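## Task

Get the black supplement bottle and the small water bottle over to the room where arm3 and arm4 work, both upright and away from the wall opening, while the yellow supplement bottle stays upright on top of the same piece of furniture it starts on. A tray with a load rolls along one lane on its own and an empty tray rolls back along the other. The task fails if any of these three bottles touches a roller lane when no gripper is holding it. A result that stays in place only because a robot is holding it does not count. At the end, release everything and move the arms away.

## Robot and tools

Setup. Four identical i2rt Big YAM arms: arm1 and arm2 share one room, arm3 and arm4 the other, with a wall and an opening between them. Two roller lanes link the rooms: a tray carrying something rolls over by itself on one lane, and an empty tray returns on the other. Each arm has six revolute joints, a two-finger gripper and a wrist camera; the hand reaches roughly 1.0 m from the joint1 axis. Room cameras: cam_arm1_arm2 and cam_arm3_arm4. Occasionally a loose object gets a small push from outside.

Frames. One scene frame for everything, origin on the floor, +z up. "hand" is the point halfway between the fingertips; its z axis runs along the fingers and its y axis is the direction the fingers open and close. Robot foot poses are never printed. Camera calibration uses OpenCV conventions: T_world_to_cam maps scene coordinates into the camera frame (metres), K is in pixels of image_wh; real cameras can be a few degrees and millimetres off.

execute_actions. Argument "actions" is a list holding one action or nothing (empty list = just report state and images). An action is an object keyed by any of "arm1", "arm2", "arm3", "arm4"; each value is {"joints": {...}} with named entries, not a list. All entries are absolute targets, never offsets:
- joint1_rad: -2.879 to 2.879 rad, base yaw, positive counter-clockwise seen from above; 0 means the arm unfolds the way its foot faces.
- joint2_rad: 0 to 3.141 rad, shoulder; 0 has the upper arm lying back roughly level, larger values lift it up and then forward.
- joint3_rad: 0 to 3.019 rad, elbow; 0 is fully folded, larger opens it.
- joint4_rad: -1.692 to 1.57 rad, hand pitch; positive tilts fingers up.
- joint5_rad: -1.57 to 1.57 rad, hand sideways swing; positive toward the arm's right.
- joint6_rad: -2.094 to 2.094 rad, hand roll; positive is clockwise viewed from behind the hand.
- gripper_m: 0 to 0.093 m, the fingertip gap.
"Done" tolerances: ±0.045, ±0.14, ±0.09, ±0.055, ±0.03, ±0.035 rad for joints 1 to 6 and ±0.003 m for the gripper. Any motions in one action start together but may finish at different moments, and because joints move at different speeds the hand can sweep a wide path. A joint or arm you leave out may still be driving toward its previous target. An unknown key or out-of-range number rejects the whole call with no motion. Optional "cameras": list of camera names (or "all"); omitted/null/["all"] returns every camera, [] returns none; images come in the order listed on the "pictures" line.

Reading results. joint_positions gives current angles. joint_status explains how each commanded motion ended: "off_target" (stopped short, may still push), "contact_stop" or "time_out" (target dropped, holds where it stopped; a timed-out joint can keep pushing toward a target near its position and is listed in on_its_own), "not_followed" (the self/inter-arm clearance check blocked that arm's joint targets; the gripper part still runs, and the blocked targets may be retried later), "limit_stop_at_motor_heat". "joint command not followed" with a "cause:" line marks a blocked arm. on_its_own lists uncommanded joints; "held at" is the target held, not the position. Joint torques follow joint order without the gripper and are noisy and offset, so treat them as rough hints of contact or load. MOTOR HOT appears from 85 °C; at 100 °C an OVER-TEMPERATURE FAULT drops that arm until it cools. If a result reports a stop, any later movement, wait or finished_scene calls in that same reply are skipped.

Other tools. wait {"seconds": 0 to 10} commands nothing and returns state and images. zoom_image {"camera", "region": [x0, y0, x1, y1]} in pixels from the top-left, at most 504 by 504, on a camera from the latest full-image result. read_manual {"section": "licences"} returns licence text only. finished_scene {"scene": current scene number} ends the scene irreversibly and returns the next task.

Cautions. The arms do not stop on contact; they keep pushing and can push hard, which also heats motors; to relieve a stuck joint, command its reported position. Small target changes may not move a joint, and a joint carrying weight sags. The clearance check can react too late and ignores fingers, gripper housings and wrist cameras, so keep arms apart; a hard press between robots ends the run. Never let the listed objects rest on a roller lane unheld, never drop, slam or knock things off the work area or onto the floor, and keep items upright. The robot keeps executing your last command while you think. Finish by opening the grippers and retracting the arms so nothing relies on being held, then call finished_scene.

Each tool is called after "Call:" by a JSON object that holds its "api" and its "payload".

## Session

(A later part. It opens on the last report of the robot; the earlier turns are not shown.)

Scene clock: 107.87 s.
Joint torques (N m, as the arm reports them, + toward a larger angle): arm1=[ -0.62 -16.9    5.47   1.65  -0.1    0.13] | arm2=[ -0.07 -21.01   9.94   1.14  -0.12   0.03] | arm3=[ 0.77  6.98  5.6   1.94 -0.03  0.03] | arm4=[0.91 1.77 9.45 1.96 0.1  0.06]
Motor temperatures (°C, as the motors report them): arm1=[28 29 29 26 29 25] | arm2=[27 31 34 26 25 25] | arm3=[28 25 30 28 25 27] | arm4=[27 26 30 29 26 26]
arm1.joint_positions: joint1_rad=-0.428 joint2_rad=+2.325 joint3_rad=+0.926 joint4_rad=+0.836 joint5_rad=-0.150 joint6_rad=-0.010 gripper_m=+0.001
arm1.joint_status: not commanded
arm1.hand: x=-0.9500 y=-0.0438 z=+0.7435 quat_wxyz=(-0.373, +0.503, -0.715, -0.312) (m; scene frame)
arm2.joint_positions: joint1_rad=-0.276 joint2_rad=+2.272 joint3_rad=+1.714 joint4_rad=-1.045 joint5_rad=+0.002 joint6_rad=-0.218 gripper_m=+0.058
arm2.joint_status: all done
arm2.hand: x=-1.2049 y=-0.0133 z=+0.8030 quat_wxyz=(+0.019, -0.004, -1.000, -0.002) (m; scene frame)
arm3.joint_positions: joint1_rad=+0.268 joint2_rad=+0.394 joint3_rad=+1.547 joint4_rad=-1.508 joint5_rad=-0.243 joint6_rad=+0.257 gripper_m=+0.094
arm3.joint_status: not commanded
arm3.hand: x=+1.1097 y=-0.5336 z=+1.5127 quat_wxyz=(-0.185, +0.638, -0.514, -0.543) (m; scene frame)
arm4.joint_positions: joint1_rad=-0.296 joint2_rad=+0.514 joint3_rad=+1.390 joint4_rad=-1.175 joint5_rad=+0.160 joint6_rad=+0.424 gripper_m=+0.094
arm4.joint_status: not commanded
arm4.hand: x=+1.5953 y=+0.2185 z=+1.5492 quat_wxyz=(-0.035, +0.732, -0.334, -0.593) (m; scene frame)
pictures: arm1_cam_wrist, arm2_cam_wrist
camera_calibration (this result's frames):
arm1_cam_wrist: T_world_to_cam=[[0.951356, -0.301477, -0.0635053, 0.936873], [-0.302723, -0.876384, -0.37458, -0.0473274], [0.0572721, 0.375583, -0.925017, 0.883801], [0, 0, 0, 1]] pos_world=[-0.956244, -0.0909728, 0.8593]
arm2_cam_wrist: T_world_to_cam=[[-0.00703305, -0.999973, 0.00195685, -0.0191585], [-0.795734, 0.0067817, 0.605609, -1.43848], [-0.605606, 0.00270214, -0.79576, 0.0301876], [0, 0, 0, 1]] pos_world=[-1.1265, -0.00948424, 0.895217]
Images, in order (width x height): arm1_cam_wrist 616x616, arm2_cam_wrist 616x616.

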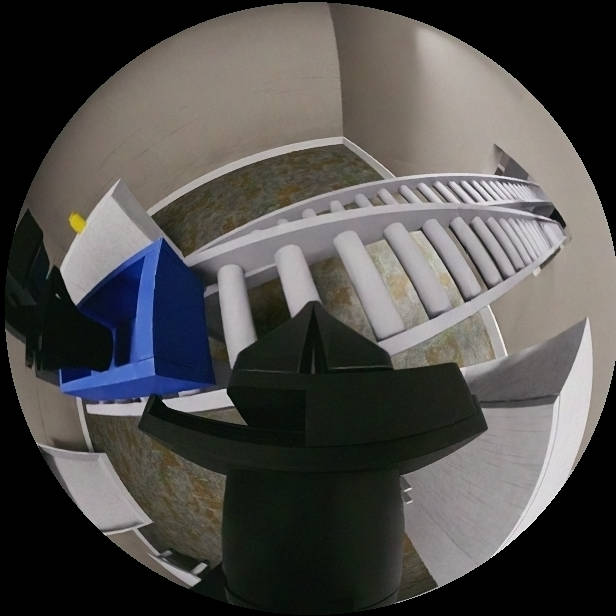

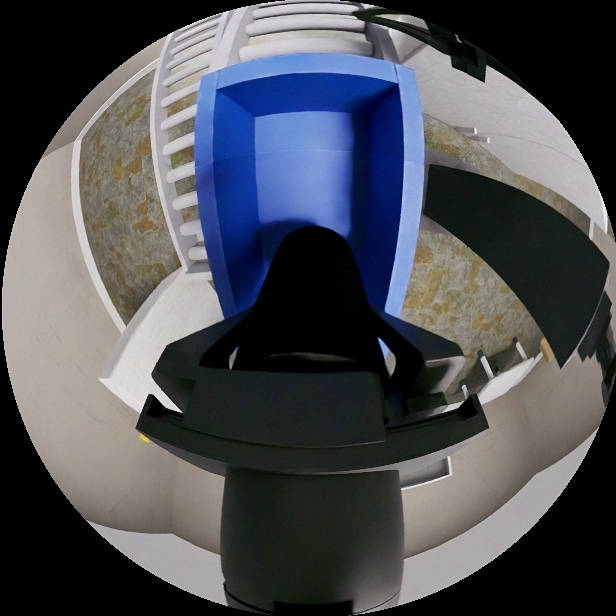

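Call:
{"api": "execute_actions", "payload": {"actions": [{"arm2":{"joints":{"joint2_rad":2.295}},"arm1":{"joints":{"joint1_rad":-0.36}}}], "cameras": []}}

Call:
{"api": "execute_actions", "payload": {"actions": [{"arm2":{"joints":{"gripper_m":0.074}}}], "cameras": []}}

Call:
{"api": "execute_actions", "payload": {"actions": [{"arm2":{"joints":{"joint2_rad":2.04,"joint3_rad":1.76,"joint4_rad":-1.29}}}], "cameras": []}}

Call:
{"api": "execute_actions", "payload": {"actions": [{"arm2":{"joints":{"joint1_rad":2.26,"joint2_rad":1.95,"joint3_rad":1.55,"joint4_rad":-1.155,"gripper_m":0.093}}}], "cameras": ["arm2_cam_wrist","cam_arm1_arm2"]}}

Scene clock: 115.77 s.
Joint torques (N m, as the arm reports them, + toward a larger angle): arm1=[ -2.04 -16.83   5.4    1.63  -0.1    0.13] | arm2=[ -0.32 -18.93   9.9    1.13  -0.13   0.04] | arm3=[ 0.79  6.96  5.56  1.94 -0.03  0.03] | arm4=[0.46 1.52 9.3  2.12 0.04 0.03]
Motor temperatures (°C, as the motors report them): arm1=[28 29 29 26 29 25] | arm2=[27 31 34 26 25 25] | arm3=[28 25 30 28 25 27] | arm4=[27 26 30 29 26 26]
arm1.joint_positions: joint1_rad=-0.356 joint2_rad=+2.325 joint3_rad=+0.926 joint4_rad=+0.836 joint5_rad=-0.150 joint6_rad=-0.010 gripper_m=+0.001
arm1.joint_status: all done
arm1.hand: x=-0.9907 y=-0.0285 z=+0.7435 quat_wxyz=(-0.361, +0.528, -0.696, -0.325) (m; scene frame)
arm2.joint_positions: joint1_rad=-0.276 joint2_rad=+2.296 joint3_rad=+1.714 joint4_rad=-1.045 joint5_rad=+0.002 joint6_rad=-0.218 gripper_m=+0.058
arm2.joint_status: all done
arm2.hand: x=-1.2100 y=-0.0122 z=+0.7882 quat_wxyz=(+0.031, -0.004, -1.000, -0.005) (m; scene frame)
arm3.joint_positions: joint1_rad=+0.268 joint2_rad=+0.394 joint3_rad=+1.547 joint4_rad=-1.508 joint5_rad=-0.243 joint6_rad=+0.257 gripper_m=+0.094
arm3.joint_status: not commanded
arm3.hand: x=+1.1097 y=-0.5336 z=+1.5127 quat_wxyz=(-0.185, +0.638, -0.514, -0.543) (m; scene frame)
arm4.joint_positions: joint1_rad=-0.296 joint2_rad=+0.514 joint3_rad=+1.390 joint4_rad=-1.175 joint5_rad=+0.160 joint6_rad=+0.424 gripper_m=+0.094
arm4.joint_status: not commanded
arm4.hand: x=+1.5953 y=+0.2185 z=+1.5492 quat_wxyz=(-0.035, +0.732, -0.334, -0.593) (m; scene frame)
pictures: none
No camera images: the call's "cameras" was empty. Leave "cameras" out to get every camera's image.

Scene clock: 116.37 s.
Joint torques (N m, as the arm reports them, + toward a larger angle): arm1=[ -1.8  -16.68   5.48   1.59  -0.1    0.15] | arm2=[ -0.54 -18.45   9.93   1.06  -0.11   0.02] | arm3=[ 0.71  6.93  5.58  1.96 -0.03  0.03] | arm4=[0.84 1.92 9.31 2.2  0.06 0.08]
Motor temperatures (°C, as the motors report them): arm1=[28 29 29 26 29 25] | arm2=[27 32 34 26 25 25] | arm3=[28 25 30 28 25 27] | arm4=[27 26 30 29 26 26]
arm1.joint_positions: joint1_rad=-0.356 joint2_rad=+2.325 joint3_rad=+0.926 joint4_rad=+0.836 joint5_rad=-0.150 joint6_rad=-0.010 gripper_m=+0.001
arm1.joint_status: not commanded
arm1.hand: x=-0.9907 y=-0.0285 z=+0.7435 quat_wxyz=(-0.361, +0.528, -0.696, -0.325) (m; scene frame)
arm2.joint_positions: joint1_rad=-0.276 joint2_rad=+2.296 joint3_rad=+1.714 joint4_rad=-1.045 joint5_rad=+0.001 joint6_rad=-0.218 gripper_m=+0.074
arm2.joint_status: all done
arm2.hand: x=-1.2099 y=-0.0121 z=+0.7882 quat_wxyz=(+0.030, -0.004, -1.000, -0.005) (m; scene frame)
arm3.joint_positions: joint1_rad=+0.268 joint2_rad=+0.394 joint3_rad=+1.547 joint4_rad=-1.508 joint5_rad=-0.243 joint6_rad=+0.257 gripper_m=+0.094
arm3.joint_status: not commanded
arm3.hand: x=+1.1097 y=-0.5336 z=+1.5127 quat_wxyz=(-0.185, +0.638, -0.514, -0.543) (m; scene frame)
arm4.joint_positions: joint1_rad=-0.296 joint2_rad=+0.514 joint3_rad=+1.390 joint4_rad=-1.175 joint5_rad=+0.160 joint6_rad=+0.424 gripper_m=+0.094
arm4.joint_status: not commanded
arm4.hand: x=+1.5953 y=+0.2185 z=+1.5492 quat_wxyz=(-0.035, +0.732, -0.334, -0.593) (m; scene frame)
pictures: none
No camera images: the call's "cameras" was empty. Leave "cameras" out to get every camera's image.

Scene clock: 117.73 s.
Joint torques (N m, as the arm reports them, + toward a larger angle): arm1=[ -1.7  -16.56   5.45   1.65  -0.17   0.14] | arm2=[ -0.12 -17.07  12.07  -0.1   -0.15   0.03] | arm3=[ 0.83  6.97  5.61  1.95 -0.03  0.02] | arm4=[0.46 2.53 9.39 2.17 0.06 0.08]
Motor temperatures (°C, as the motors report them): arm1=[28 29 29 26 29 25] | arm2=[27 32 34 26 25 25] | arm3=[28 25 30 28 25 27] | arm4=[27 26 30 29 26 26]
arm1.joint_positions: joint1_rad=-0.356 joint2_rad=+2.325 joint3_rad=+0.926 joint4_rad=+0.836 joint5_rad=-0.148 joint6_rad=-0.010 gripper_m=+0.001
arm1.joint_status: not commanded
arm1.hand: x=-0.9900 y=-0.0287 z=+0.7435 quat_wxyz=(-0.362, +0.528, -0.697, -0.324) (m; scene frame)
arm2.joint_positions: joint1_rad=-0.276 joint2_rad=+2.034 joint3_rad=+1.736 joint4_rad=-1.275 joint5_rad=+0.001 joint6_rad=-0.218 gripper_m=+0.074
arm2.joint_status: all done
arm2.hand: x=-1.2213 y=-0.0091 z=+0.9555 quat_wxyz=(+0.004, -0.004, -1.000, +0.001) (m; scene frame)
arm3.joint_positions: joint1_rad=+0.268 joint2_rad=+0.394 joint3_rad=+1.547 joint4_rad=-1.508 joint5_rad=-0.243 joint6_rad=+0.257 gripper_m=+0.094
arm3.joint_status: not commanded
arm3.hand: x=+1.1097 y=-0.5336 z=+1.5127 quat_wxyz=(-0.185, +0.638, -0.514, -0.543) (m; scene frame)
arm4.joint_positions: joint1_rad=-0.296 joint2_rad=+0.514 joint3_rad=+1.390 joint4_rad=-1.175 joint5_rad=+0.160 joint6_rad=+0.424 gripper_m=+0.094
arm4.joint_status: not commanded
arm4.hand: x=+1.5953 y=+0.2185 z=+1.5492 quat_wxyz=(-0.035, +0.732, -0.334, -0.593) (m; scene frame)
pictures: none
No camera images: the call's "cameras" was empty. Leave "cameras" out to get every camera's image.

Scene clock: 120.03 s.
Joint torques (N m, as the arm reports them, + toward a larger angle): arm1=[ -1.71 -16.65   5.43   1.61  -0.16   0.14] | arm2=[ -0.9  -17.24   9.02   0.8   -0.06   0.03] | arm3=[ 0.84  6.93  5.57  2.   -0.04  0.02] | arm4=[ 0.5   1.49  9.49  2.15 -0.01  0.01]
Motor temperatures (°C, as the motors report them): arm1=[28 29 29 26 29 25] | arm2=[27 31 34 26 25 25] | arm3=[28 25 30 28 25 27] | arm4=[27 26 30 29 26 26]
arm1.joint_positions: joint1_rad=-0.356 joint2_rad=+2.325 joint3_rad=+0.926 joint4_rad=+0.836 joint5_rad=-0.148 joint6_rad=-0.010 gripper_m=+0.001
arm1.joint_status: not commanded
arm1.hand: x=-0.9900 y=-0.0287 z=+0.7435 quat_wxyz=(-0.362, +0.528, -0.697, -0.324) (m; scene frame)
arm2.joint_positions: joint1_rad=+2.267 joint2_rad=+1.964 joint3_rad=+1.557 joint4_rad=-1.160 joint5_rad=+0.000 joint6_rad=-0.219 gripper_m=+0.093
arm2.joint_status: all done
arm2.hand: x=-2.2161 y=+0.5573 z=+0.9372 quat_wxyz=(+0.001, +0.954, -0.298, -0.004) (m; scene frame)
arm3.joint_positions: joint1_rad=+0.268 joint2_rad=+0.394 joint3_rad=+1.547 joint4_rad=-1.508 joint5_rad=-0.243 joint6_rad=+0.257 gripper_m=+0.094
arm3.joint_status: not commanded
arm3.hand: x=+1.1097 y=-0.5336 z=+1.5127 quat_wxyz=(-0.185, +0.638, -0.514, -0.543) (m; scene frame)
arm4.joint_positions: joint1_rad=-0.296 joint2_rad=+0.514 joint3_rad=+1.390 joint4_rad=-1.175 joint5_rad=+0.160 joint6_rad=+0.424 gripper_m=+0.094
arm4.joint_status: not commanded
arm4.hand: x=+1.5953 y=+0.2185 z=+1.5492 quat_wxyz=(-0.035, +0.732, -0.334, -0.593) (m; scene frame)
pictures: arm2_cam_wrist, cam_arm1_arm2
camera_calibration (this result's frames):
arm2_cam_wrist: T_world_to_cam=[[0.567931, 0.823072, 0.00259715, 0.801667], [0.676101, -0.468314, 0.568833, 1.23273], [0.469406, -0.321302, -0.822449, 2.11097], [0, 0, 0, 1]] pos_world=[-2.27964, 0.595732, 1.03287]
Images, in order (width x height): arm2_cam_wrist 616x616, cam_arm1_arm2 896x504.

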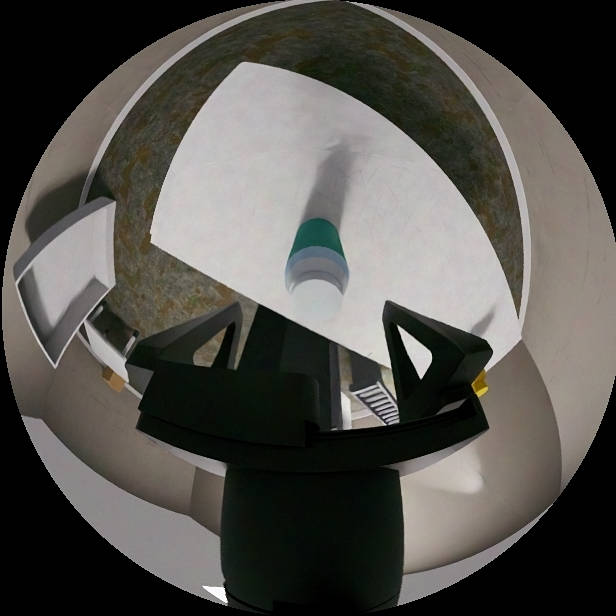

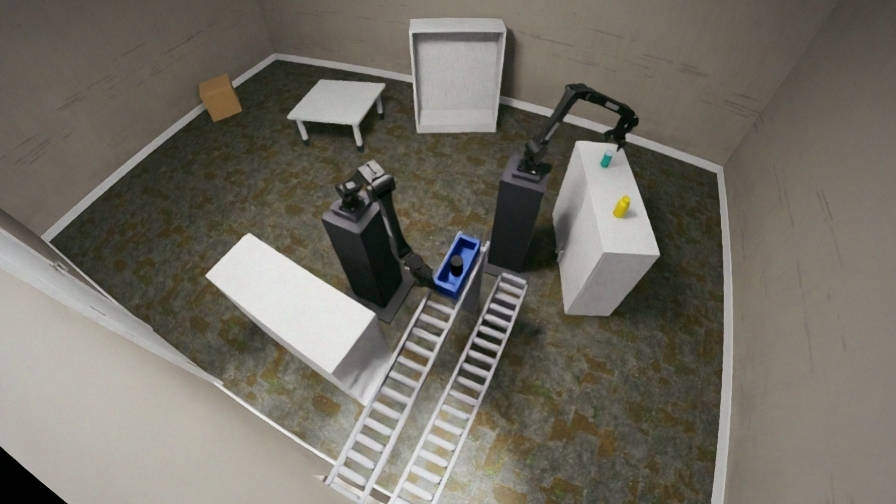

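Call:
{"api": "execute_actions", "payload": {"actions": [{"arm2":{"joints":{"joint2_rad":2.045,"joint3_rad":1.435,"joint4_rad":-0.93}}}], "cameras": ["arm2_cam_wrist"]}}

Call:
{"api": "execute_actions", "payload": {"actions": [{"arm2":{"joints":{"gripper_m":0.02}}}], "cameras": []}}

Call:
{"api": "execute_actions", "payload": {"actions": [{"arm2":{"joints":{"joint2_rad":1.86,"joint3_rad":1.68,"joint4_rad":-1.37}}}], "cameras": ["arm2_cam_wrist"]}}

Scene clock: 127.37 s.
Joint torques (N m, as the arm reports them, + toward a larger angle): arm1=[ -1.63 -16.54   5.42   1.59  -0.17   0.14] | arm2=[ -1.14 -15.9    8.45   1.45   0.03   0.04] | arm3=[ 0.74  6.94  5.58  1.97 -0.04  0.02] | arm4=[ 0.73  2.49  9.15  2.17 -0.01  0.05]
Motor temperatures (°C, as the motors report them): arm1=[28 29 29 26 29 25] | arm2=[27 31 33 26 25 25] | arm3=[28 25 30 28 25 27] | arm4=[27 26 31 29 26 26]
arm1.joint_positions: joint1_rad=-0.356 joint2_rad=+2.325 joint3_rad=+0.926 joint4_rad=+0.836 joint5_rad=-0.148 joint6_rad=-0.010 gripper_m=+0.001
arm1.joint_status: not commanded
arm1.hand: x=-0.9900 y=-0.0287 z=+0.7435 quat_wxyz=(-0.362, +0.528, -0.697, -0.324) (m; scene frame)
arm2.joint_positions: joint1_rad=+2.267 joint2_rad=+2.036 joint3_rad=+1.437 joint4_rad=-0.947 joint5_rad=-0.003 joint6_rad=-0.220 gripper_m=+0.093
arm2.joint_status: all done
arm2.hand: x=-2.2121 y=+0.5515 z=+0.8572 quat_wxyz=(-0.003, +0.954, -0.298, -0.014) (m; scene frame)
arm3.joint_positions: joint1_rad=+0.268 joint2_rad=+0.394 joint3_rad=+1.547 joint4_rad=-1.508 joint5_rad=-0.243 joint6_rad=+0.257 gripper_m=+0.094
arm3.joint_status: not commanded
arm3.hand: x=+1.1097 y=-0.5336 z=+1.5127 quat_wxyz=(-0.185, +0.638, -0.514, -0.543) (m; scene frame)
arm4.joint_positions: joint1_rad=-0.296 joint2_rad=+0.514 joint3_rad=+1.390 joint4_rad=-1.175 joint5_rad=+0.160 joint6_rad=+0.424 gripper_m=+0.094
arm4.joint_status: not commanded
arm4.hand: x=+1.5953 y=+0.2185 z=+1.5492 quat_wxyz=(-0.035, +0.732, -0.334, -0.593) (m; scene frame)
pictures: arm2_cam_wrist
camera_calibration (this result's frames):
arm2_cam_wrist: T_world_to_cam=[[0.567716, 0.823214, 0.00422803, 0.802354], [0.685484, -0.475565, 0.551316, 1.31256], [0.455862, -0.310093, -0.834286, 2.01546], [0, 0, 0, 1]] pos_world=[-2.27402, 0.588676, 0.954439]
Images, in order (width x height): arm2_cam_wrist 616x616.

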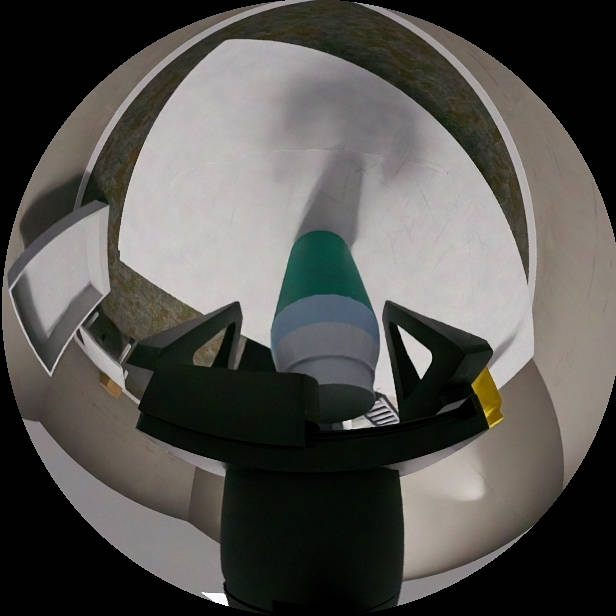

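Scene clock: 128.03 s.
Joint torques (N m, as the arm reports them, + toward a larger angle): arm1=[ -1.55 -16.77   5.42   1.6   -0.16   0.14] | arm2=[ -0.98 -15.56   8.42   1.37  -0.04   0.05] | arm3=[ 0.82  7.03  5.55  1.98 -0.04  0.02] | arm4=[0.85 2.22 9.39 2.36 0.02 0.07]
Motor temperatures (°C, as the motors report them): arm1=[28 29 29 26 29 25] | arm2=[27 31 33 26 25 25] | arm3=[28 25 30 28 25 27] | arm4=[27 26 31 29 26 26]
arm1.joint_positions: joint1_rad=-0.356 joint2_rad=+2.325 joint3_rad=+0.926 joint4_rad=+0.836 joint5_rad=-0.148 joint6_rad=-0.010 gripper_m=+0.001
arm1.joint_status: not commanded
arm1.hand: x=-0.9900 y=-0.0287 z=+0.7435 quat_wxyz=(-0.362, +0.528, -0.697, -0.324) (m; scene frame)
arm2.joint_positions: joint1_rad=+2.267 joint2_rad=+2.036 joint3_rad=+1.437 joint4_rad=-0.945 joint5_rad=-0.002 joint6_rad=-0.220 gripper_m=+0.052
arm2.joint_status: gripper_m off_target (ended at +0.052, target +0.020)
arm2.hand: x=-2.2119 y=+0.5522 z=+0.8573 quat_wxyz=(-0.005, +0.954, -0.298, -0.014) (m; scene frame)
arm3.joint_positions: joint1_rad=+0.268 joint2_rad=+0.394 joint3_rad=+1.547 joint4_rad=-1.508 joint5_rad=-0.243 joint6_rad=+0.257 gripper_m=+0.094
arm3.joint_status: not commanded
arm3.hand: x=+1.1097 y=-0.5336 z=+1.5127 quat_wxyz=(-0.185, +0.638, -0.514, -0.543) (m; scene frame)
arm4.joint_positions: joint1_rad=-0.296 joint2_rad=+0.514 joint3_rad=+1.390 joint4_rad=-1.175 joint5_rad=+0.160 joint6_rad=+0.424 gripper_m=+0.094
arm4.joint_status: not commanded
arm4.hand: x=+1.5953 y=+0.2185 z=+1.5492 quat_wxyz=(-0.035, +0.732, -0.334, -0.593) (m; scene frame)
pictures: none
No camera images: the call's "cameras" was empty. Leave "cameras" out to get every camera's image.

Scene clock: 129.40 s.
Joint torques (N m, as the arm reports them, + toward a larger angle): arm1=[ -1.86 -16.81   5.46   1.62  -0.16   0.15] | arm2=[ -1.15 -16.59  13.22  -0.18  -0.04   0.03] | arm3=[ 0.87  7.11  5.58  1.96 -0.03  0.02] | arm4=[0.57 1.56 9.4  2.14 0.   0.01]
Motor temperatures (°C, as the motors report them): arm1=[28 29 29 26 29 25] | arm2=[27 31 34 26 25 25] | arm3=[28 25 30 28 25 27] | arm4=[27 26 31 29 26 26]
arm1.joint_positions: joint1_rad=-0.356 joint2_rad=+2.325 joint3_rad=+0.926 joint4_rad=+0.836 joint5_rad=-0.148 joint6_rad=-0.010 gripper_m=+0.001
arm1.joint_status: not commanded
arm1.hand: x=-0.9900 y=-0.0287 z=+0.7435 quat_wxyz=(-0.362, +0.528, -0.697, -0.324) (m; scene frame)
arm2.joint_positions: joint1_rad=+2.267 joint2_rad=+1.870 joint3_rad=+1.645 joint4_rad=-1.355 joint5_rad=-0.002 joint6_rad=-0.220 gripper_m=+0.052
arm2.joint_status: all done
arm2.hand: x=-2.2070 y=+0.5480 z=+1.0214 quat_wxyz=(+0.004, +0.955, -0.298, +0.001) (m; scene frame)
arm3.joint_positions: joint1_rad=+0.268 joint2_rad=+0.394 joint3_rad=+1.547 joint4_rad=-1.508 joint5_rad=-0.243 joint6_rad=+0.257 gripper_m=+0.094
arm3.joint_status: not commanded
arm3.hand: x=+1.1097 y=-0.5336 z=+1.5127 quat_wxyz=(-0.185, +0.638, -0.514, -0.543) (m; scene frame)
arm4.joint_positions: joint1_rad=-0.296 joint2_rad=+0.514 joint3_rad=+1.390 joint4_rad=-1.175 joint5_rad=+0.160 joint6_rad=+0.424 gripper_m=+0.094
arm4.joint_status: not commanded
arm4.hand: x=+1.5953 y=+0.2185 z=+1.5492 quat_wxyz=(-0.035, +0.732, -0.334, -0.593) (m; scene frame)
pictures: arm2_cam_wrist
camera_calibration (this result's frames):
arm2_cam_wrist: T_world_to_cam=[[0.567873, 0.823115, -0.00128197, 0.807678], [0.671713, -0.462519, 0.578687, 1.15143], [0.475733, -0.329482, -0.815549, 2.1843], [0, 0, 0, 1]] pos_world=[-2.27123, 0.587431, 1.11612]
Images, in order (width x height): arm2_cam_wrist 616x616.

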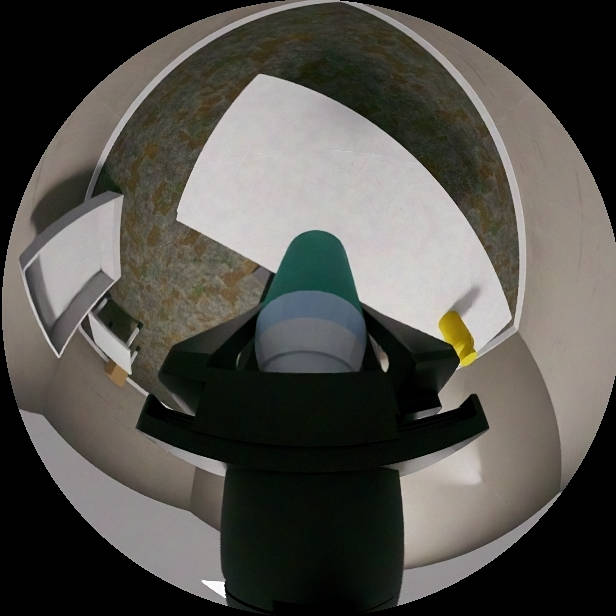

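Call:
{"api": "execute_actions", "payload": {"actions": [{"arm2":{"joints":{"joint1_rad":-0.272,"joint3_rad":1.74,"joint4_rad":-1.42}}}], "cameras": []}}

Call:
{"api": "execute_actions", "payload": {"actions": [{"arm2":{"joints":{"joint2_rad":2.02,"joint3_rad":1.71,"joint4_rad":-1.24}}}], "cameras": ["arm1_cam_wrist","arm2_cam_wrist"]}}

Scene clock: 136.37 s.
Joint torques (N m, as the arm reports them, + toward a larger angle): arm1=[ -1.63 -16.81   5.46   1.62  -0.16   0.14] | arm2=[ -0.01 -17.2   15.11  -0.25  -0.2    0.05] | arm3=[ 0.79  7.06  5.57  2.   -0.03  0.03] | arm4=[ 0.92  1.56  9.3   2.22  0.05 -0.02]
Motor temperatures (°C, as the motors report them): arm1=[28 29 29 26 29 25] | arm2=[27 31 35 26 25 25] | arm3=[28 25 30 28 25 27] | arm4=[27 26 31 29 26 26]
arm1.joint_positions: joint1_rad=-0.356 joint2_rad=+2.325 joint3_rad=+0.926 joint4_rad=+0.836 joint5_rad=-0.148 joint6_rad=-0.010 gripper_m=+0.001
arm1.joint_status: not commanded
arm1.hand: x=-0.9900 y=-0.0287 z=+0.7435 quat_wxyz=(-0.362, +0.528, -0.697, -0.324) (m; scene frame)
arm2.joint_positions: joint1_rad=-0.280 joint2_rad=+1.878 joint3_rad=+1.685 joint4_rad=-1.404 joint5_rad=+0.002 joint6_rad=-0.220 gripper_m=+0.052
arm2.joint_status: all done
arm2.hand: x=-1.2672 y=-0.0010 z=+1.0269 quat_wxyz=(+0.016, -0.005, -1.000, -0.001) (m; scene frame)
arm3.joint_positions: joint1_rad=+0.268 joint2_rad=+0.394 joint3_rad=+1.547 joint4_rad=-1.508 joint5_rad=-0.243 joint6_rad=+0.257 gripper_m=+0.094
arm3.joint_status: not commanded
arm3.hand: x=+1.1097 y=-0.5336 z=+1.5127 quat_wxyz=(-0.185, +0.638, -0.514, -0.543) (m; scene frame)
arm4.joint_positions: joint1_rad=-0.296 joint2_rad=+0.514 joint3_rad=+1.390 joint4_rad=-1.175 joint5_rad=+0.160 joint6_rad=+0.424 gripper_m=+0.094
arm4.joint_status: not commanded
arm4.hand: x=+1.5953 y=+0.2185 z=+1.5492 quat_wxyz=(-0.035, +0.732, -0.334, -0.593) (m; scene frame)
pictures: none
No camera images: the call's "cameras" was empty. Leave "cameras" out to get every camera's image.

Scene clock: 137.47 s.
Joint torques (N m, as the arm reports them, + toward a larger angle): arm1=[ -1.54 -16.92   5.47   1.61  -0.16   0.13] | arm2=[  0.1  -20.01  11.75   1.11  -0.14   0.02] | arm3=[ 0.81  6.93  5.59  1.95 -0.04  0.02] | arm4=[0.8  1.64 9.29 2.37 0.03 0.05]
Motor temperatures (°C, as the motors report them): arm1=[28 29 29 26 29 25] | arm2=[27 31 35 26 25 25] | arm3=[28 25 30 28 25 27] | arm4=[27 26 31 29 26 26]
arm1.joint_positions: joint1_rad=-0.356 joint2_rad=+2.325 joint3_rad=+0.926 joint4_rad=+0.836 joint5_rad=-0.148 joint6_rad=-0.010 gripper_m=+0.001
arm1.joint_status: not commanded
arm1.hand: x=-0.9900 y=-0.0287 z=+0.7435 quat_wxyz=(-0.362, +0.528, -0.697, -0.324) (m; scene frame)
arm2.joint_positions: joint1_rad=-0.280 joint2_rad=+2.062 joint3_rad=+1.685 joint4_rad=-1.253 joint5_rad=+0.002 joint6_rad=-0.220 gripper_m=+0.052
arm2.joint_status: all done
arm2.hand: x=-1.2373 y=-0.0083 z=+0.9215 quat_wxyz=(+0.032, -0.005, -0.999, -0.005) (m; scene frame)
arm3.joint_positions: joint1_rad=+0.268 joint2_rad=+0.394 joint3_rad=+1.547 joint4_rad=-1.508 joint5_rad=-0.243 joint6_rad=+0.257 gripper_m=+0.094
arm3.joint_status: not commanded
arm3.hand: x=+1.1097 y=-0.5336 z=+1.5127 quat_wxyz=(-0.185, +0.638, -0.514, -0.543) (m; scene frame)
arm4.joint_positions: joint1_rad=-0.296 joint2_rad=+0.514 joint3_rad=+1.390 joint4_rad=-1.175 joint5_rad=+0.160 joint6_rad=+0.424 gripper_m=+0.094
arm4.joint_status: not commanded
arm4.hand: x=+1.5953 y=+0.2185 z=+1.5492 quat_wxyz=(-0.035, +0.732, -0.334, -0.593) (m; scene frame)
pictures: arm1_cam_wrist, arm2_cam_wrist
camera_calibration (this result's frames):
arm1_cam_wrist: T_world_to_cam=[[0.970107, -0.23449, -0.0625083, 0.999137], [-0.240582, -0.895484, -0.374471, 0.014673], [0.0318346, 0.378315, -0.925129, 0.855375], [0, 0, 0, 1]] pos_world=[-0.99297, -0.0761743, 0.859282]
arm2_cam_wrist: T_world_to_cam=[[-0.00898644, -0.999954, -0.00332179, -0.0121314], [-0.779377, 0.00492283, 0.626536, -1.53512], [-0.626491, 0.00821926, -0.779385, 0.0639412], [0, 0, 0, 1]] pos_world=[-1.15649, -0.00509922, 1.01161]
Images, in order (width x height): arm1_cam_wrist 616x616, arm2_cam_wrist 616x616.

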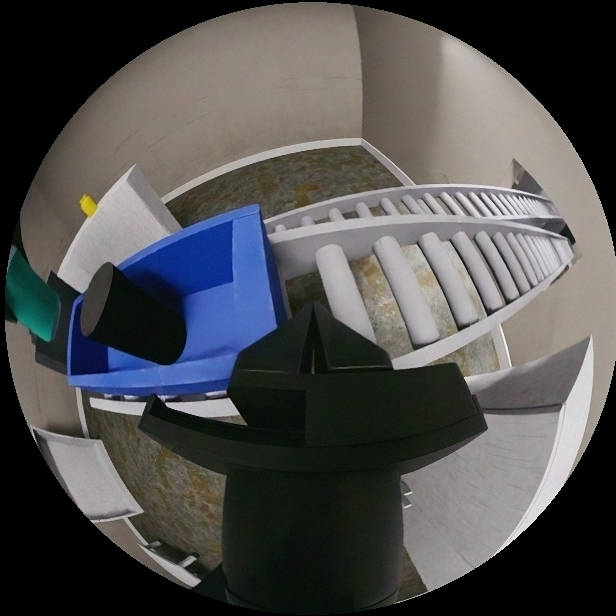

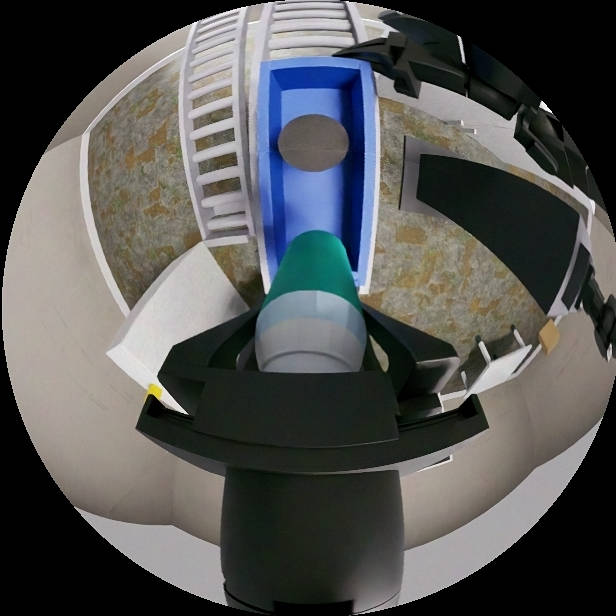

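Call:
{"api": "execute_actions", "payload": {"actions": [{"arm2":{"joints":{"joint2_rad":2.215,"joint3_rad":1.73,"joint4_rad":-1.05}}}], "cameras": ["arm1_cam_wrist","arm2_cam_wrist"]}}

Scene clock: 140.83 s.
Joint torques (N m, as the arm reports them, + toward a larger angle): arm1=[ -1.63 -16.83   5.47   1.63  -0.23   0.14] | arm2=[ -0.3  -21.71  12.22   0.97  -0.14   0.06] | arm3=[ 0.8   7.16  5.6   1.96 -0.04  0.02] | arm4=[0.52 1.88 9.61 2.32 0.04 0.01]
Motor temperatures (°C, as the motors report them): arm1=[28 29 29 26 29 25] | arm2=[27 32 36 26 25 25] | arm3=[28 25 30 28 25 27] | arm4=[27 26 31 29 26 26]
arm1.joint_positions: joint1_rad=-0.357 joint2_rad=+2.325 joint3_rad=+0.926 joint4_rad=+0.836 joint5_rad=-0.147 joint6_rad=-0.010 gripper_m=+0.001
arm1.joint_status: not commanded
arm1.hand: x=-0.9893 y=-0.0289 z=+0.7435 quat_wxyz=(-0.362, +0.527, -0.697, -0.324) (m; scene frame)
arm2.joint_positions: joint1_rad=-0.280 joint2_rad=+2.258 joint3_rad=+1.688 joint4_rad=-1.063 joint5_rad=+0.002 joint6_rad=-0.220 gripper_m=+0.052
arm2.joint_status: all done
arm2.hand: x=-1.2184 y=-0.0130 z=+0.8036 quat_wxyz=(+0.033, -0.005, -0.999, -0.005) (m; scene frame)
arm3.joint_positions: joint1_rad=+0.268 joint2_rad=+0.394 joint3_rad=+1.547 joint4_rad=-1.508 joint5_rad=-0.243 joint6_rad=+0.257 gripper_m=+0.094
arm3.joint_status: not commanded
arm3.hand: x=+1.1097 y=-0.5336 z=+1.5127 quat_wxyz=(-0.185, +0.638, -0.514, -0.543) (m; scene frame)
arm4.joint_positions: joint1_rad=-0.296 joint2_rad=+0.514 joint3_rad=+1.390 joint4_rad=-1.175 joint5_rad=+0.160 joint6_rad=+0.424 gripper_m=+0.094
arm4.joint_status: not commanded
arm4.hand: x=+1.5953 y=+0.2185 z=+1.5492 quat_wxyz=(-0.035, +0.732, -0.334, -0.593) (m; scene frame)
pictures: arm1_cam_wrist, arm2_cam_wrist
camera_calibration (this result's frames):
arm1_cam_wrist: T_world_to_cam=[[0.969735, -0.236182, -0.0619035, 0.997617], [-0.241917, -0.895149, -0.374413, 0.0132889], [0.0330169, 0.378057, -0.925193, 0.856625], [0, 0, 0, 1]] pos_world=[-0.992492, -0.0763377, 0.859275]
arm2_cam_wrist: T_world_to_cam=[[-0.0090022, -0.999952, -0.00390936, -0.0166379], [-0.777745, 0.00454436, 0.628563, -1.44609], [-0.628515, 0.00869894, -0.777749, -0.019864], [0, 0, 0, 1]] pos_world=[-1.13732, -0.0098927, 0.893445]
Images, in order (width x height): arm1_cam_wrist 616x616, arm2_cam_wrist 616x616.

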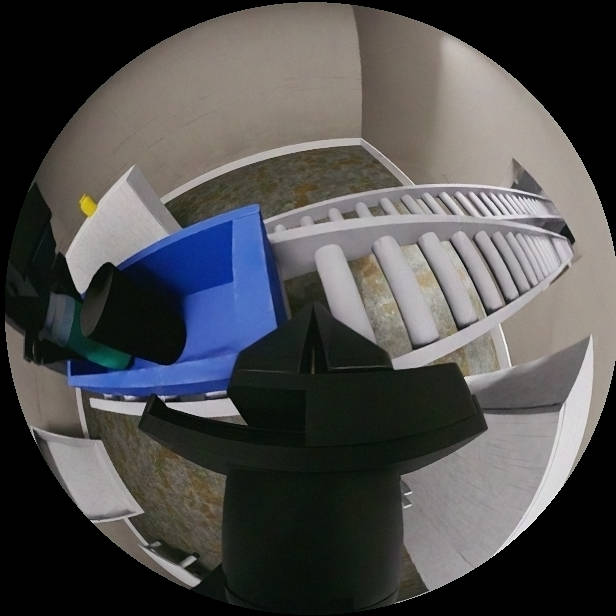

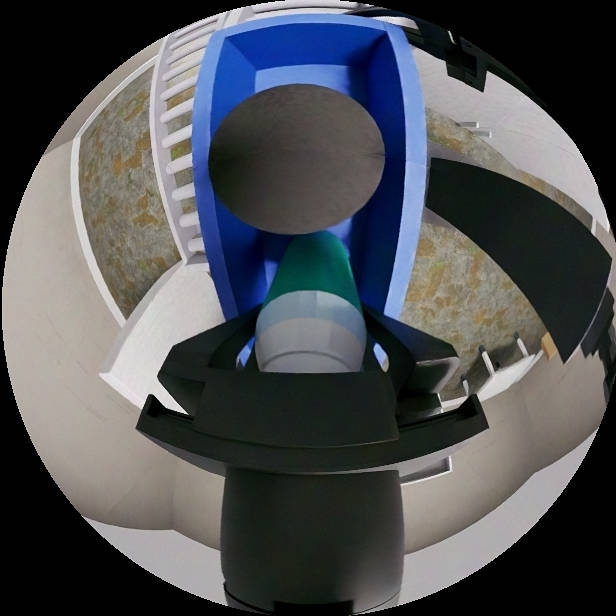

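Call:
{"api": "execute_actions", "payload": {"actions": [{"arm2":{"joints":{"gripper_m":0.076}}}], "cameras": []}}

Call:
{"api": "execute_actions", "payload": {"actions": [{"arm2":{"joints":{"joint2_rad":1.9,"joint4_rad":-1.4}}}], "cameras": ["arm2_cam_wrist"]}}

Call:
{"api": "execute_actions", "payload": {"actions": [{"arm1":{"joints":{"joint1_rad":-0.45,"joint2_rad":2.0,"joint3_rad":0.55}},"arm2":{"joints":{"joint2_rad":1.3,"joint3_rad":1.4}}}], "cameras": ["cam_arm1_arm2"]}}

Call:
{"api": "wait", "payload": {"seconds": 10}}

Call:
{"api": "zoom_image", "payload": {"camera": "cam_arm3_arm4", "region": [400,220,640,340]}}

Scene clock: 146.10 s.
Joint torques (N m, as the arm reports them, + toward a larger angle): arm1=[ -1.59 -16.8    5.5    1.64  -0.21   0.12] | arm2=[ -0.31 -20.27  12.34   1.09  -0.16   0.03] | arm3=[ 0.81  6.96  5.55  1.97 -0.03  0.02] | arm4=[0.12 1.43 9.27 1.99 0.05 0.11]
Motor temperatures (°C, as the motors report them): arm1=[28 29 29 26 29 25] | arm2=[27 32 36 26 25 25] | arm3=[28 25 30 28 25 27] | arm4=[27 26 31 29 26 26]
arm1.joint_positions: joint1_rad=-0.357 joint2_rad=+2.325 joint3_rad=+0.926 joint4_rad=+0.836 joint5_rad=-0.147 joint6_rad=-0.010 gripper_m=+0.001
arm1.joint_status: not commanded
arm1.hand: x=-0.9893 y=-0.0289 z=+0.7435 quat_wxyz=(-0.362, +0.527, -0.697, -0.324) (m; scene frame)
arm2.joint_positions: joint1_rad=-0.280 joint2_rad=+2.239 joint3_rad=+1.688 joint4_rad=-1.063 joint5_rad=+0.002 joint6_rad=-0.220 gripper_m=+0.076
arm2.joint_status: all done
arm2.hand: x=-1.2147 y=-0.0138 z=+0.8150 quat_wxyz=(+0.024, -0.005, -1.000, -0.003) (m; scene frame)
arm3.joint_positions: joint1_rad=+0.268 joint2_rad=+0.394 joint3_rad=+1.547 joint4_rad=-1.508 joint5_rad=-0.243 joint6_rad=+0.257 gripper_m=+0.094
arm3.joint_status: not commanded
arm3.hand: x=+1.1097 y=-0.5336 z=+1.5127 quat_wxyz=(-0.185, +0.638, -0.514, -0.543) (m; scene frame)
arm4.joint_positions: joint1_rad=-0.296 joint2_rad=+0.514 joint3_rad=+1.390 joint4_rad=-1.175 joint5_rad=+0.160 joint6_rad=+0.424 gripper_m=+0.094
arm4.joint_status: not commanded
arm4.hand: x=+1.5953 y=+0.2185 z=+1.5492 quat_wxyz=(-0.035, +0.732, -0.334, -0.593) (m; scene frame)
pictures: none
No camera images: the call's "cameras" was empty. Leave "cameras" out to get every camera's image.

Scene clock: 147.50 s.
Joint torques (N m, as the arm reports them, + toward a larger angle): arm1=[ -1.54 -16.71   5.44   1.63  -0.22   0.13] | arm2=[  0.16 -16.49  12.43  -0.23  -0.16   0.06] | arm3=[ 0.74  7.04  5.59  1.94 -0.03  0.02] | arm4=[0.16 1.9  9.43 1.99 0.06 0.01]
Motor temperatures (°C, as the motors report them): arm1=[28 29 29 26 29 25] | arm2=[27 32 36 26 25 25] | arm3=[28 25 30 28 25 27] | arm4=[27 26 31 29 26 26]
arm1.joint_positions: joint1_rad=-0.357 joint2_rad=+2.325 joint3_rad=+0.926 joint4_rad=+0.836 joint5_rad=-0.147 joint6_rad=-0.010 gripper_m=+0.001
arm1.joint_status: not commanded
arm1.hand: x=-0.9893 y=-0.0289 z=+0.7435 quat_wxyz=(-0.362, +0.527, -0.697, -0.324) (m; scene frame)
arm2.joint_positions: joint1_rad=-0.280 joint2_rad=+1.899 joint3_rad=+1.706 joint4_rad=-1.385 joint5_rad=+0.002 joint6_rad=-0.220 gripper_m=+0.076
arm2.joint_status: all done
arm2.hand: x=-1.2557 y=-0.0037 z=+1.0229 quat_wxyz=(+0.007, -0.005, -1.000, +0.001) (m; scene frame)
arm3.joint_positions: joint1_rad=+0.268 joint2_rad=+0.394 joint3_rad=+1.547 joint4_rad=-1.508 joint5_rad=-0.243 joint6_rad=+0.257 gripper_m=+0.094
arm3.joint_status: not commanded
arm3.hand: x=+1.1097 y=-0.5336 z=+1.5127 quat_wxyz=(-0.185, +0.638, -0.514, -0.543) (m; scene frame)
arm4.joint_positions: joint1_rad=-0.296 joint2_rad=+0.514 joint3_rad=+1.390 joint4_rad=-1.175 joint5_rad=+0.160 joint6_rad=+0.424 gripper_m=+0.094
arm4.joint_status: not commanded
arm4.hand: x=+1.5953 y=+0.2185 z=+1.5492 quat_wxyz=(-0.035, +0.732, -0.334, -0.593) (m; scene frame)
pictures: arm2_cam_wrist
camera_calibration (this result's frames):
arm2_cam_wrist: T_world_to_cam=[[-0.00898563, -0.999926, 0.00818067, -0.0191578], [-0.810229, 0.0120751, 0.58599, -1.61026], [-0.586045, -0.00136273, -0.810277, 0.213808], [0, 0, 0, 1]] pos_world=[-1.17955, 0.000579034, 1.117]
Images, in order (width x height): arm2_cam_wrist 616x616.

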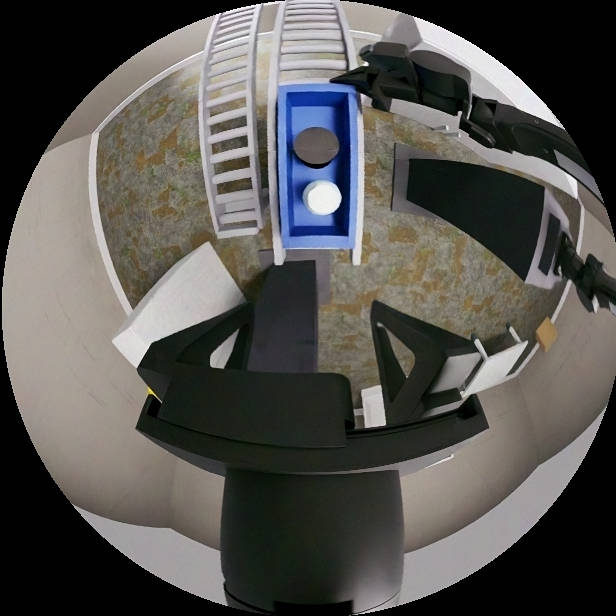

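Scene clock: 149.07 s.
Joint torques (N m, as the arm reports them, + toward a larger angle): arm1=[ -0.67 -11.29   3.03   1.74  -0.12   0.15] | arm2=[ 0.02 -9.13 10.87  0.52 -0.13  0.06] | arm3=[ 0.75  7.09  5.57  1.95 -0.03  0.02] | arm4=[0.75 1.35 9.3  2.07 0.07 0.03]
Motor temperatures (°C, as the motors report them): arm1=[28 29 29 26 29 25] | arm2=[27 32 36 26 25 25] | arm3=[28 25 31 28 25 27] | arm4=[27 26 31 29 26 26]
arm1.joint_positions: joint1_rad=-0.459 joint2_rad=+1.994 joint3_rad=+0.551 joint4_rad=+0.832 joint5_rad=-0.149 joint6_rad=-0.010 gripper_m=+0.001
arm1.joint_status: all done
arm1.hand: x=-0.9842 y=-0.1534 z=+0.8192 quat_wxyz=(-0.359, +0.496, -0.733, -0.296) (m; scene frame)
arm2.joint_positions: joint1_rad=-0.280 joint2_rad=+1.297 joint3_rad=+1.401 joint4_rad=-1.387 joint5_rad=+0.002 joint6_rad=-0.220 gripper_m=+0.076
arm2.joint_status: all done
arm2.hand: x=-1.3977 y=+0.0301 z=+1.1935 quat_wxyz=(-0.137, -0.005, -0.990, +0.034) (m; scene frame)
arm3.joint_positions: joint1_rad=+0.268 joint2_rad=+0.394 joint3_rad=+1.547 joint4_rad=-1.508 joint5_rad=-0.243 joint6_rad=+0.257 gripper_m=+0.094
arm3.joint_status: not commanded
arm3.hand: x=+1.1097 y=-0.5336 z=+1.5127 quat_wxyz=(-0.185, +0.638, -0.514, -0.543) (m; scene frame)
arm4.joint_positions: joint1_rad=-0.296 joint2_rad=+0.514 joint3_rad=+1.390 joint4_rad=-1.175 joint5_rad=+0.160 joint6_rad=+0.424 gripper_m=+0.094
arm4.joint_status: not commanded
arm4.hand: x=+1.5953 y=+0.2185 z=+1.5492 quat_wxyz=(-0.035, +0.732, -0.334, -0.593) (m; scene frame)
pictures: cam_arm1_arm2
Images, in order (width x height): cam_arm1_arm2 896x504.

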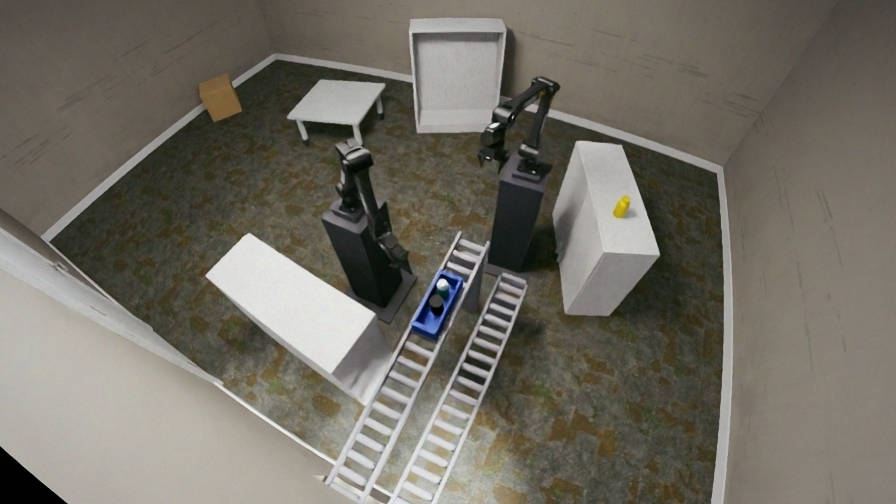

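Scene clock: 159.07 s.
Joint torques (N m, as the arm reports them, + toward a larger angle): arm1=[ -0.71 -11.54   3.08   1.74  -0.12   0.13] | arm2=[-0.07 -8.53 10.86  0.48 -0.15  0.07] | arm3=[ 0.7   7.03  5.59  2.01 -0.03  0.03] | arm4=[0.52 2.   9.26 2.26 0.02 0.05]
Motor temperatures (°C, as the motors report them): arm1=[28 29 29 26 29 25] | arm2=[27 30 35 26 25 25] | arm3=[28 25 31 28 25 27] | arm4=[27 26 31 29 26 26]
arm1.joint_positions: joint1_rad=-0.459 joint2_rad=+1.994 joint3_rad=+0.551 joint4_rad=+0.832 joint5_rad=-0.149 joint6_rad=-0.010 gripper_m=+0.001
arm1.joint_status: all done
arm1.hand: x=-0.9842 y=-0.1534 z=+0.8192 quat_wxyz=(-0.359, +0.496, -0.733, -0.296) (m; scene frame)
arm2.joint_positions: joint1_rad=-0.280 joint2_rad=+1.297 joint3_rad=+1.401 joint4_rad=-1.387 joint5_rad=+0.002 joint6_rad=-0.220 gripper_m=+0.076
arm2.joint_status: all done
arm2.hand: x=-1.3977 y=+0.0301 z=+1.1935 quat_wxyz=(-0.137, -0.005, -0.990, +0.034) (m; scene frame)
arm3.joint_positions: joint1_rad=+0.268 joint2_rad=+0.394 joint3_rad=+1.547 joint4_rad=-1.508 joint5_rad=-0.243 joint6_rad=+0.257 gripper_m=+0.094
arm3.joint_status: not commanded
arm3.hand: x=+1.1097 y=-0.5336 z=+1.5127 quat_wxyz=(-0.185, +0.638, -0.514, -0.543) (m; scene frame)
arm4.joint_positions: joint1_rad=-0.296 joint2_rad=+0.514 joint3_rad=+1.390 joint4_rad=-1.175 joint5_rad=+0.160 joint6_rad=+0.424 gripper_m=+0.094
arm4.joint_status: not commanded
arm4.hand: x=+1.5953 y=+0.2185 z=+1.5492 quat_wxyz=(-0.035, +0.732, -0.334, -0.593) (m; scene frame)
wait: 10.00 s; at rest by 0.27 s
pictures: arm1_cam_wrist, arm2_cam_wrist, arm3_cam_wrist, arm4_cam_wrist, cam_arm1_arm2, cam_arm3_arm4
camera_calibration (this result's frames):
arm1_cam_wrist: T_world_to_cam=[[0.939807, -0.334583, -0.0694106, 0.929508], [-0.338131, -0.881275, -0.330185, -0.197298], [0.0493047, 0.33378, -0.941361, 0.996051], [0, 0, 0, 1]] pos_world=[-0.98938, -0.195338, 0.937016]
arm2_cam_wrist: T_world_to_cam=[[-0.0198798, -0.99721, 0.0719563, -0.0794701], [-0.942902, 0.0426331, 0.330332, -1.70688], [-0.332478, -0.0612808, -0.941118, 0.781227], [0, 0, 0, 1]] pos_world=[-1.35126, 0.0413954, 1.30478]
Images, in order (width x height): arm1_cam_wrist 616x616, arm2_cam_wrist 616x616, arm3_cam_wrist 616x616, arm4_cam_wrist 616x616, cam_arm1_arm2 896x504, cam_arm3_arm4 896x504.

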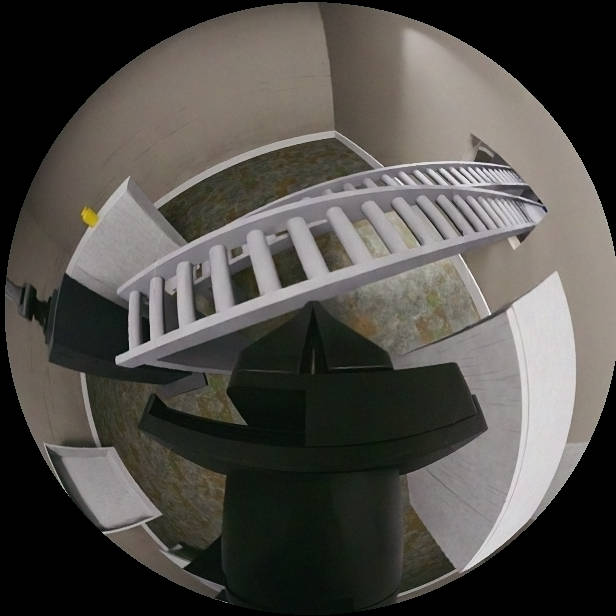

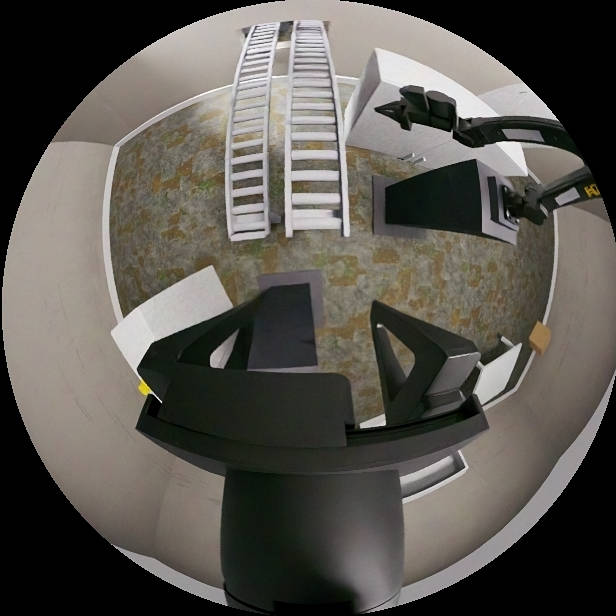

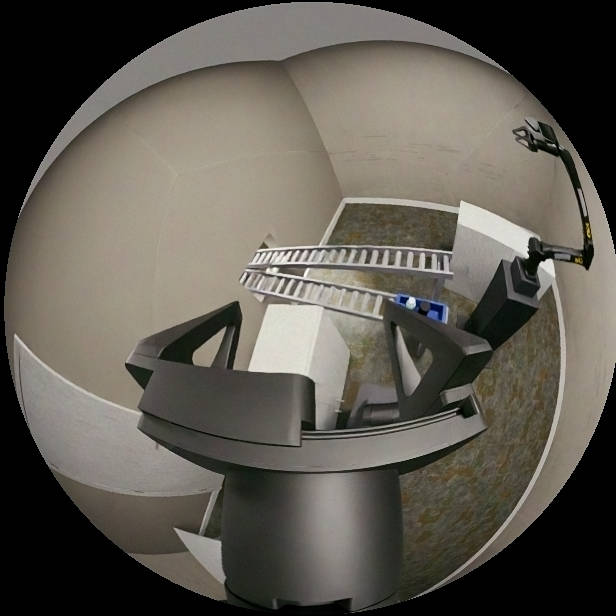

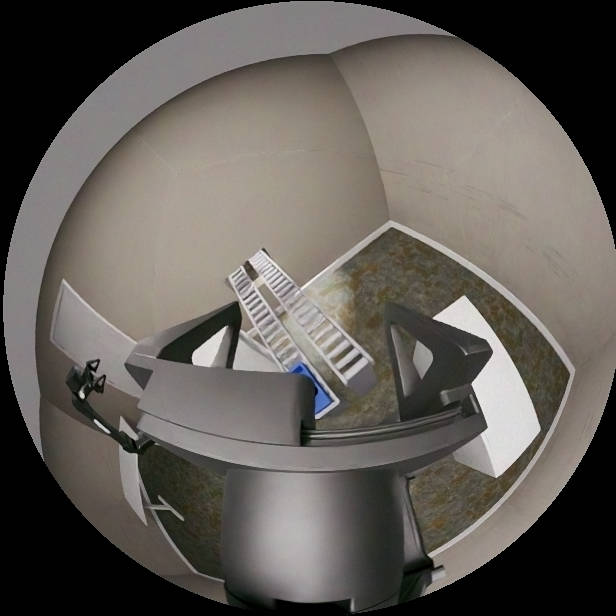

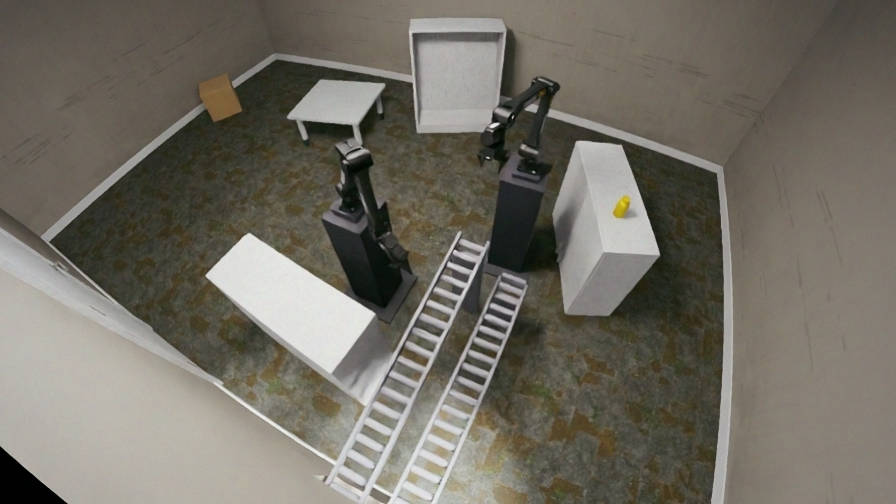

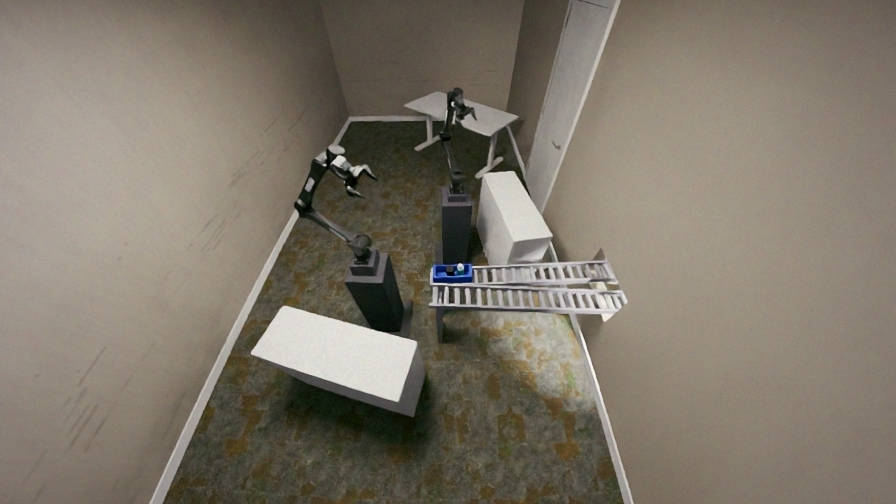

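Region (400, 220, 640, 340) of cam_arm3_arm4's 896x504 image, scaled by 2.100, with more detail than that image has.

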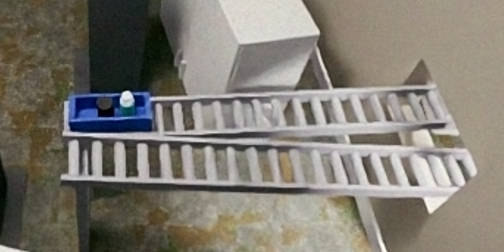

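Call:
{"api": "finished_scene", "payload": {"scene": 1}}

The scene is finished: the task was done.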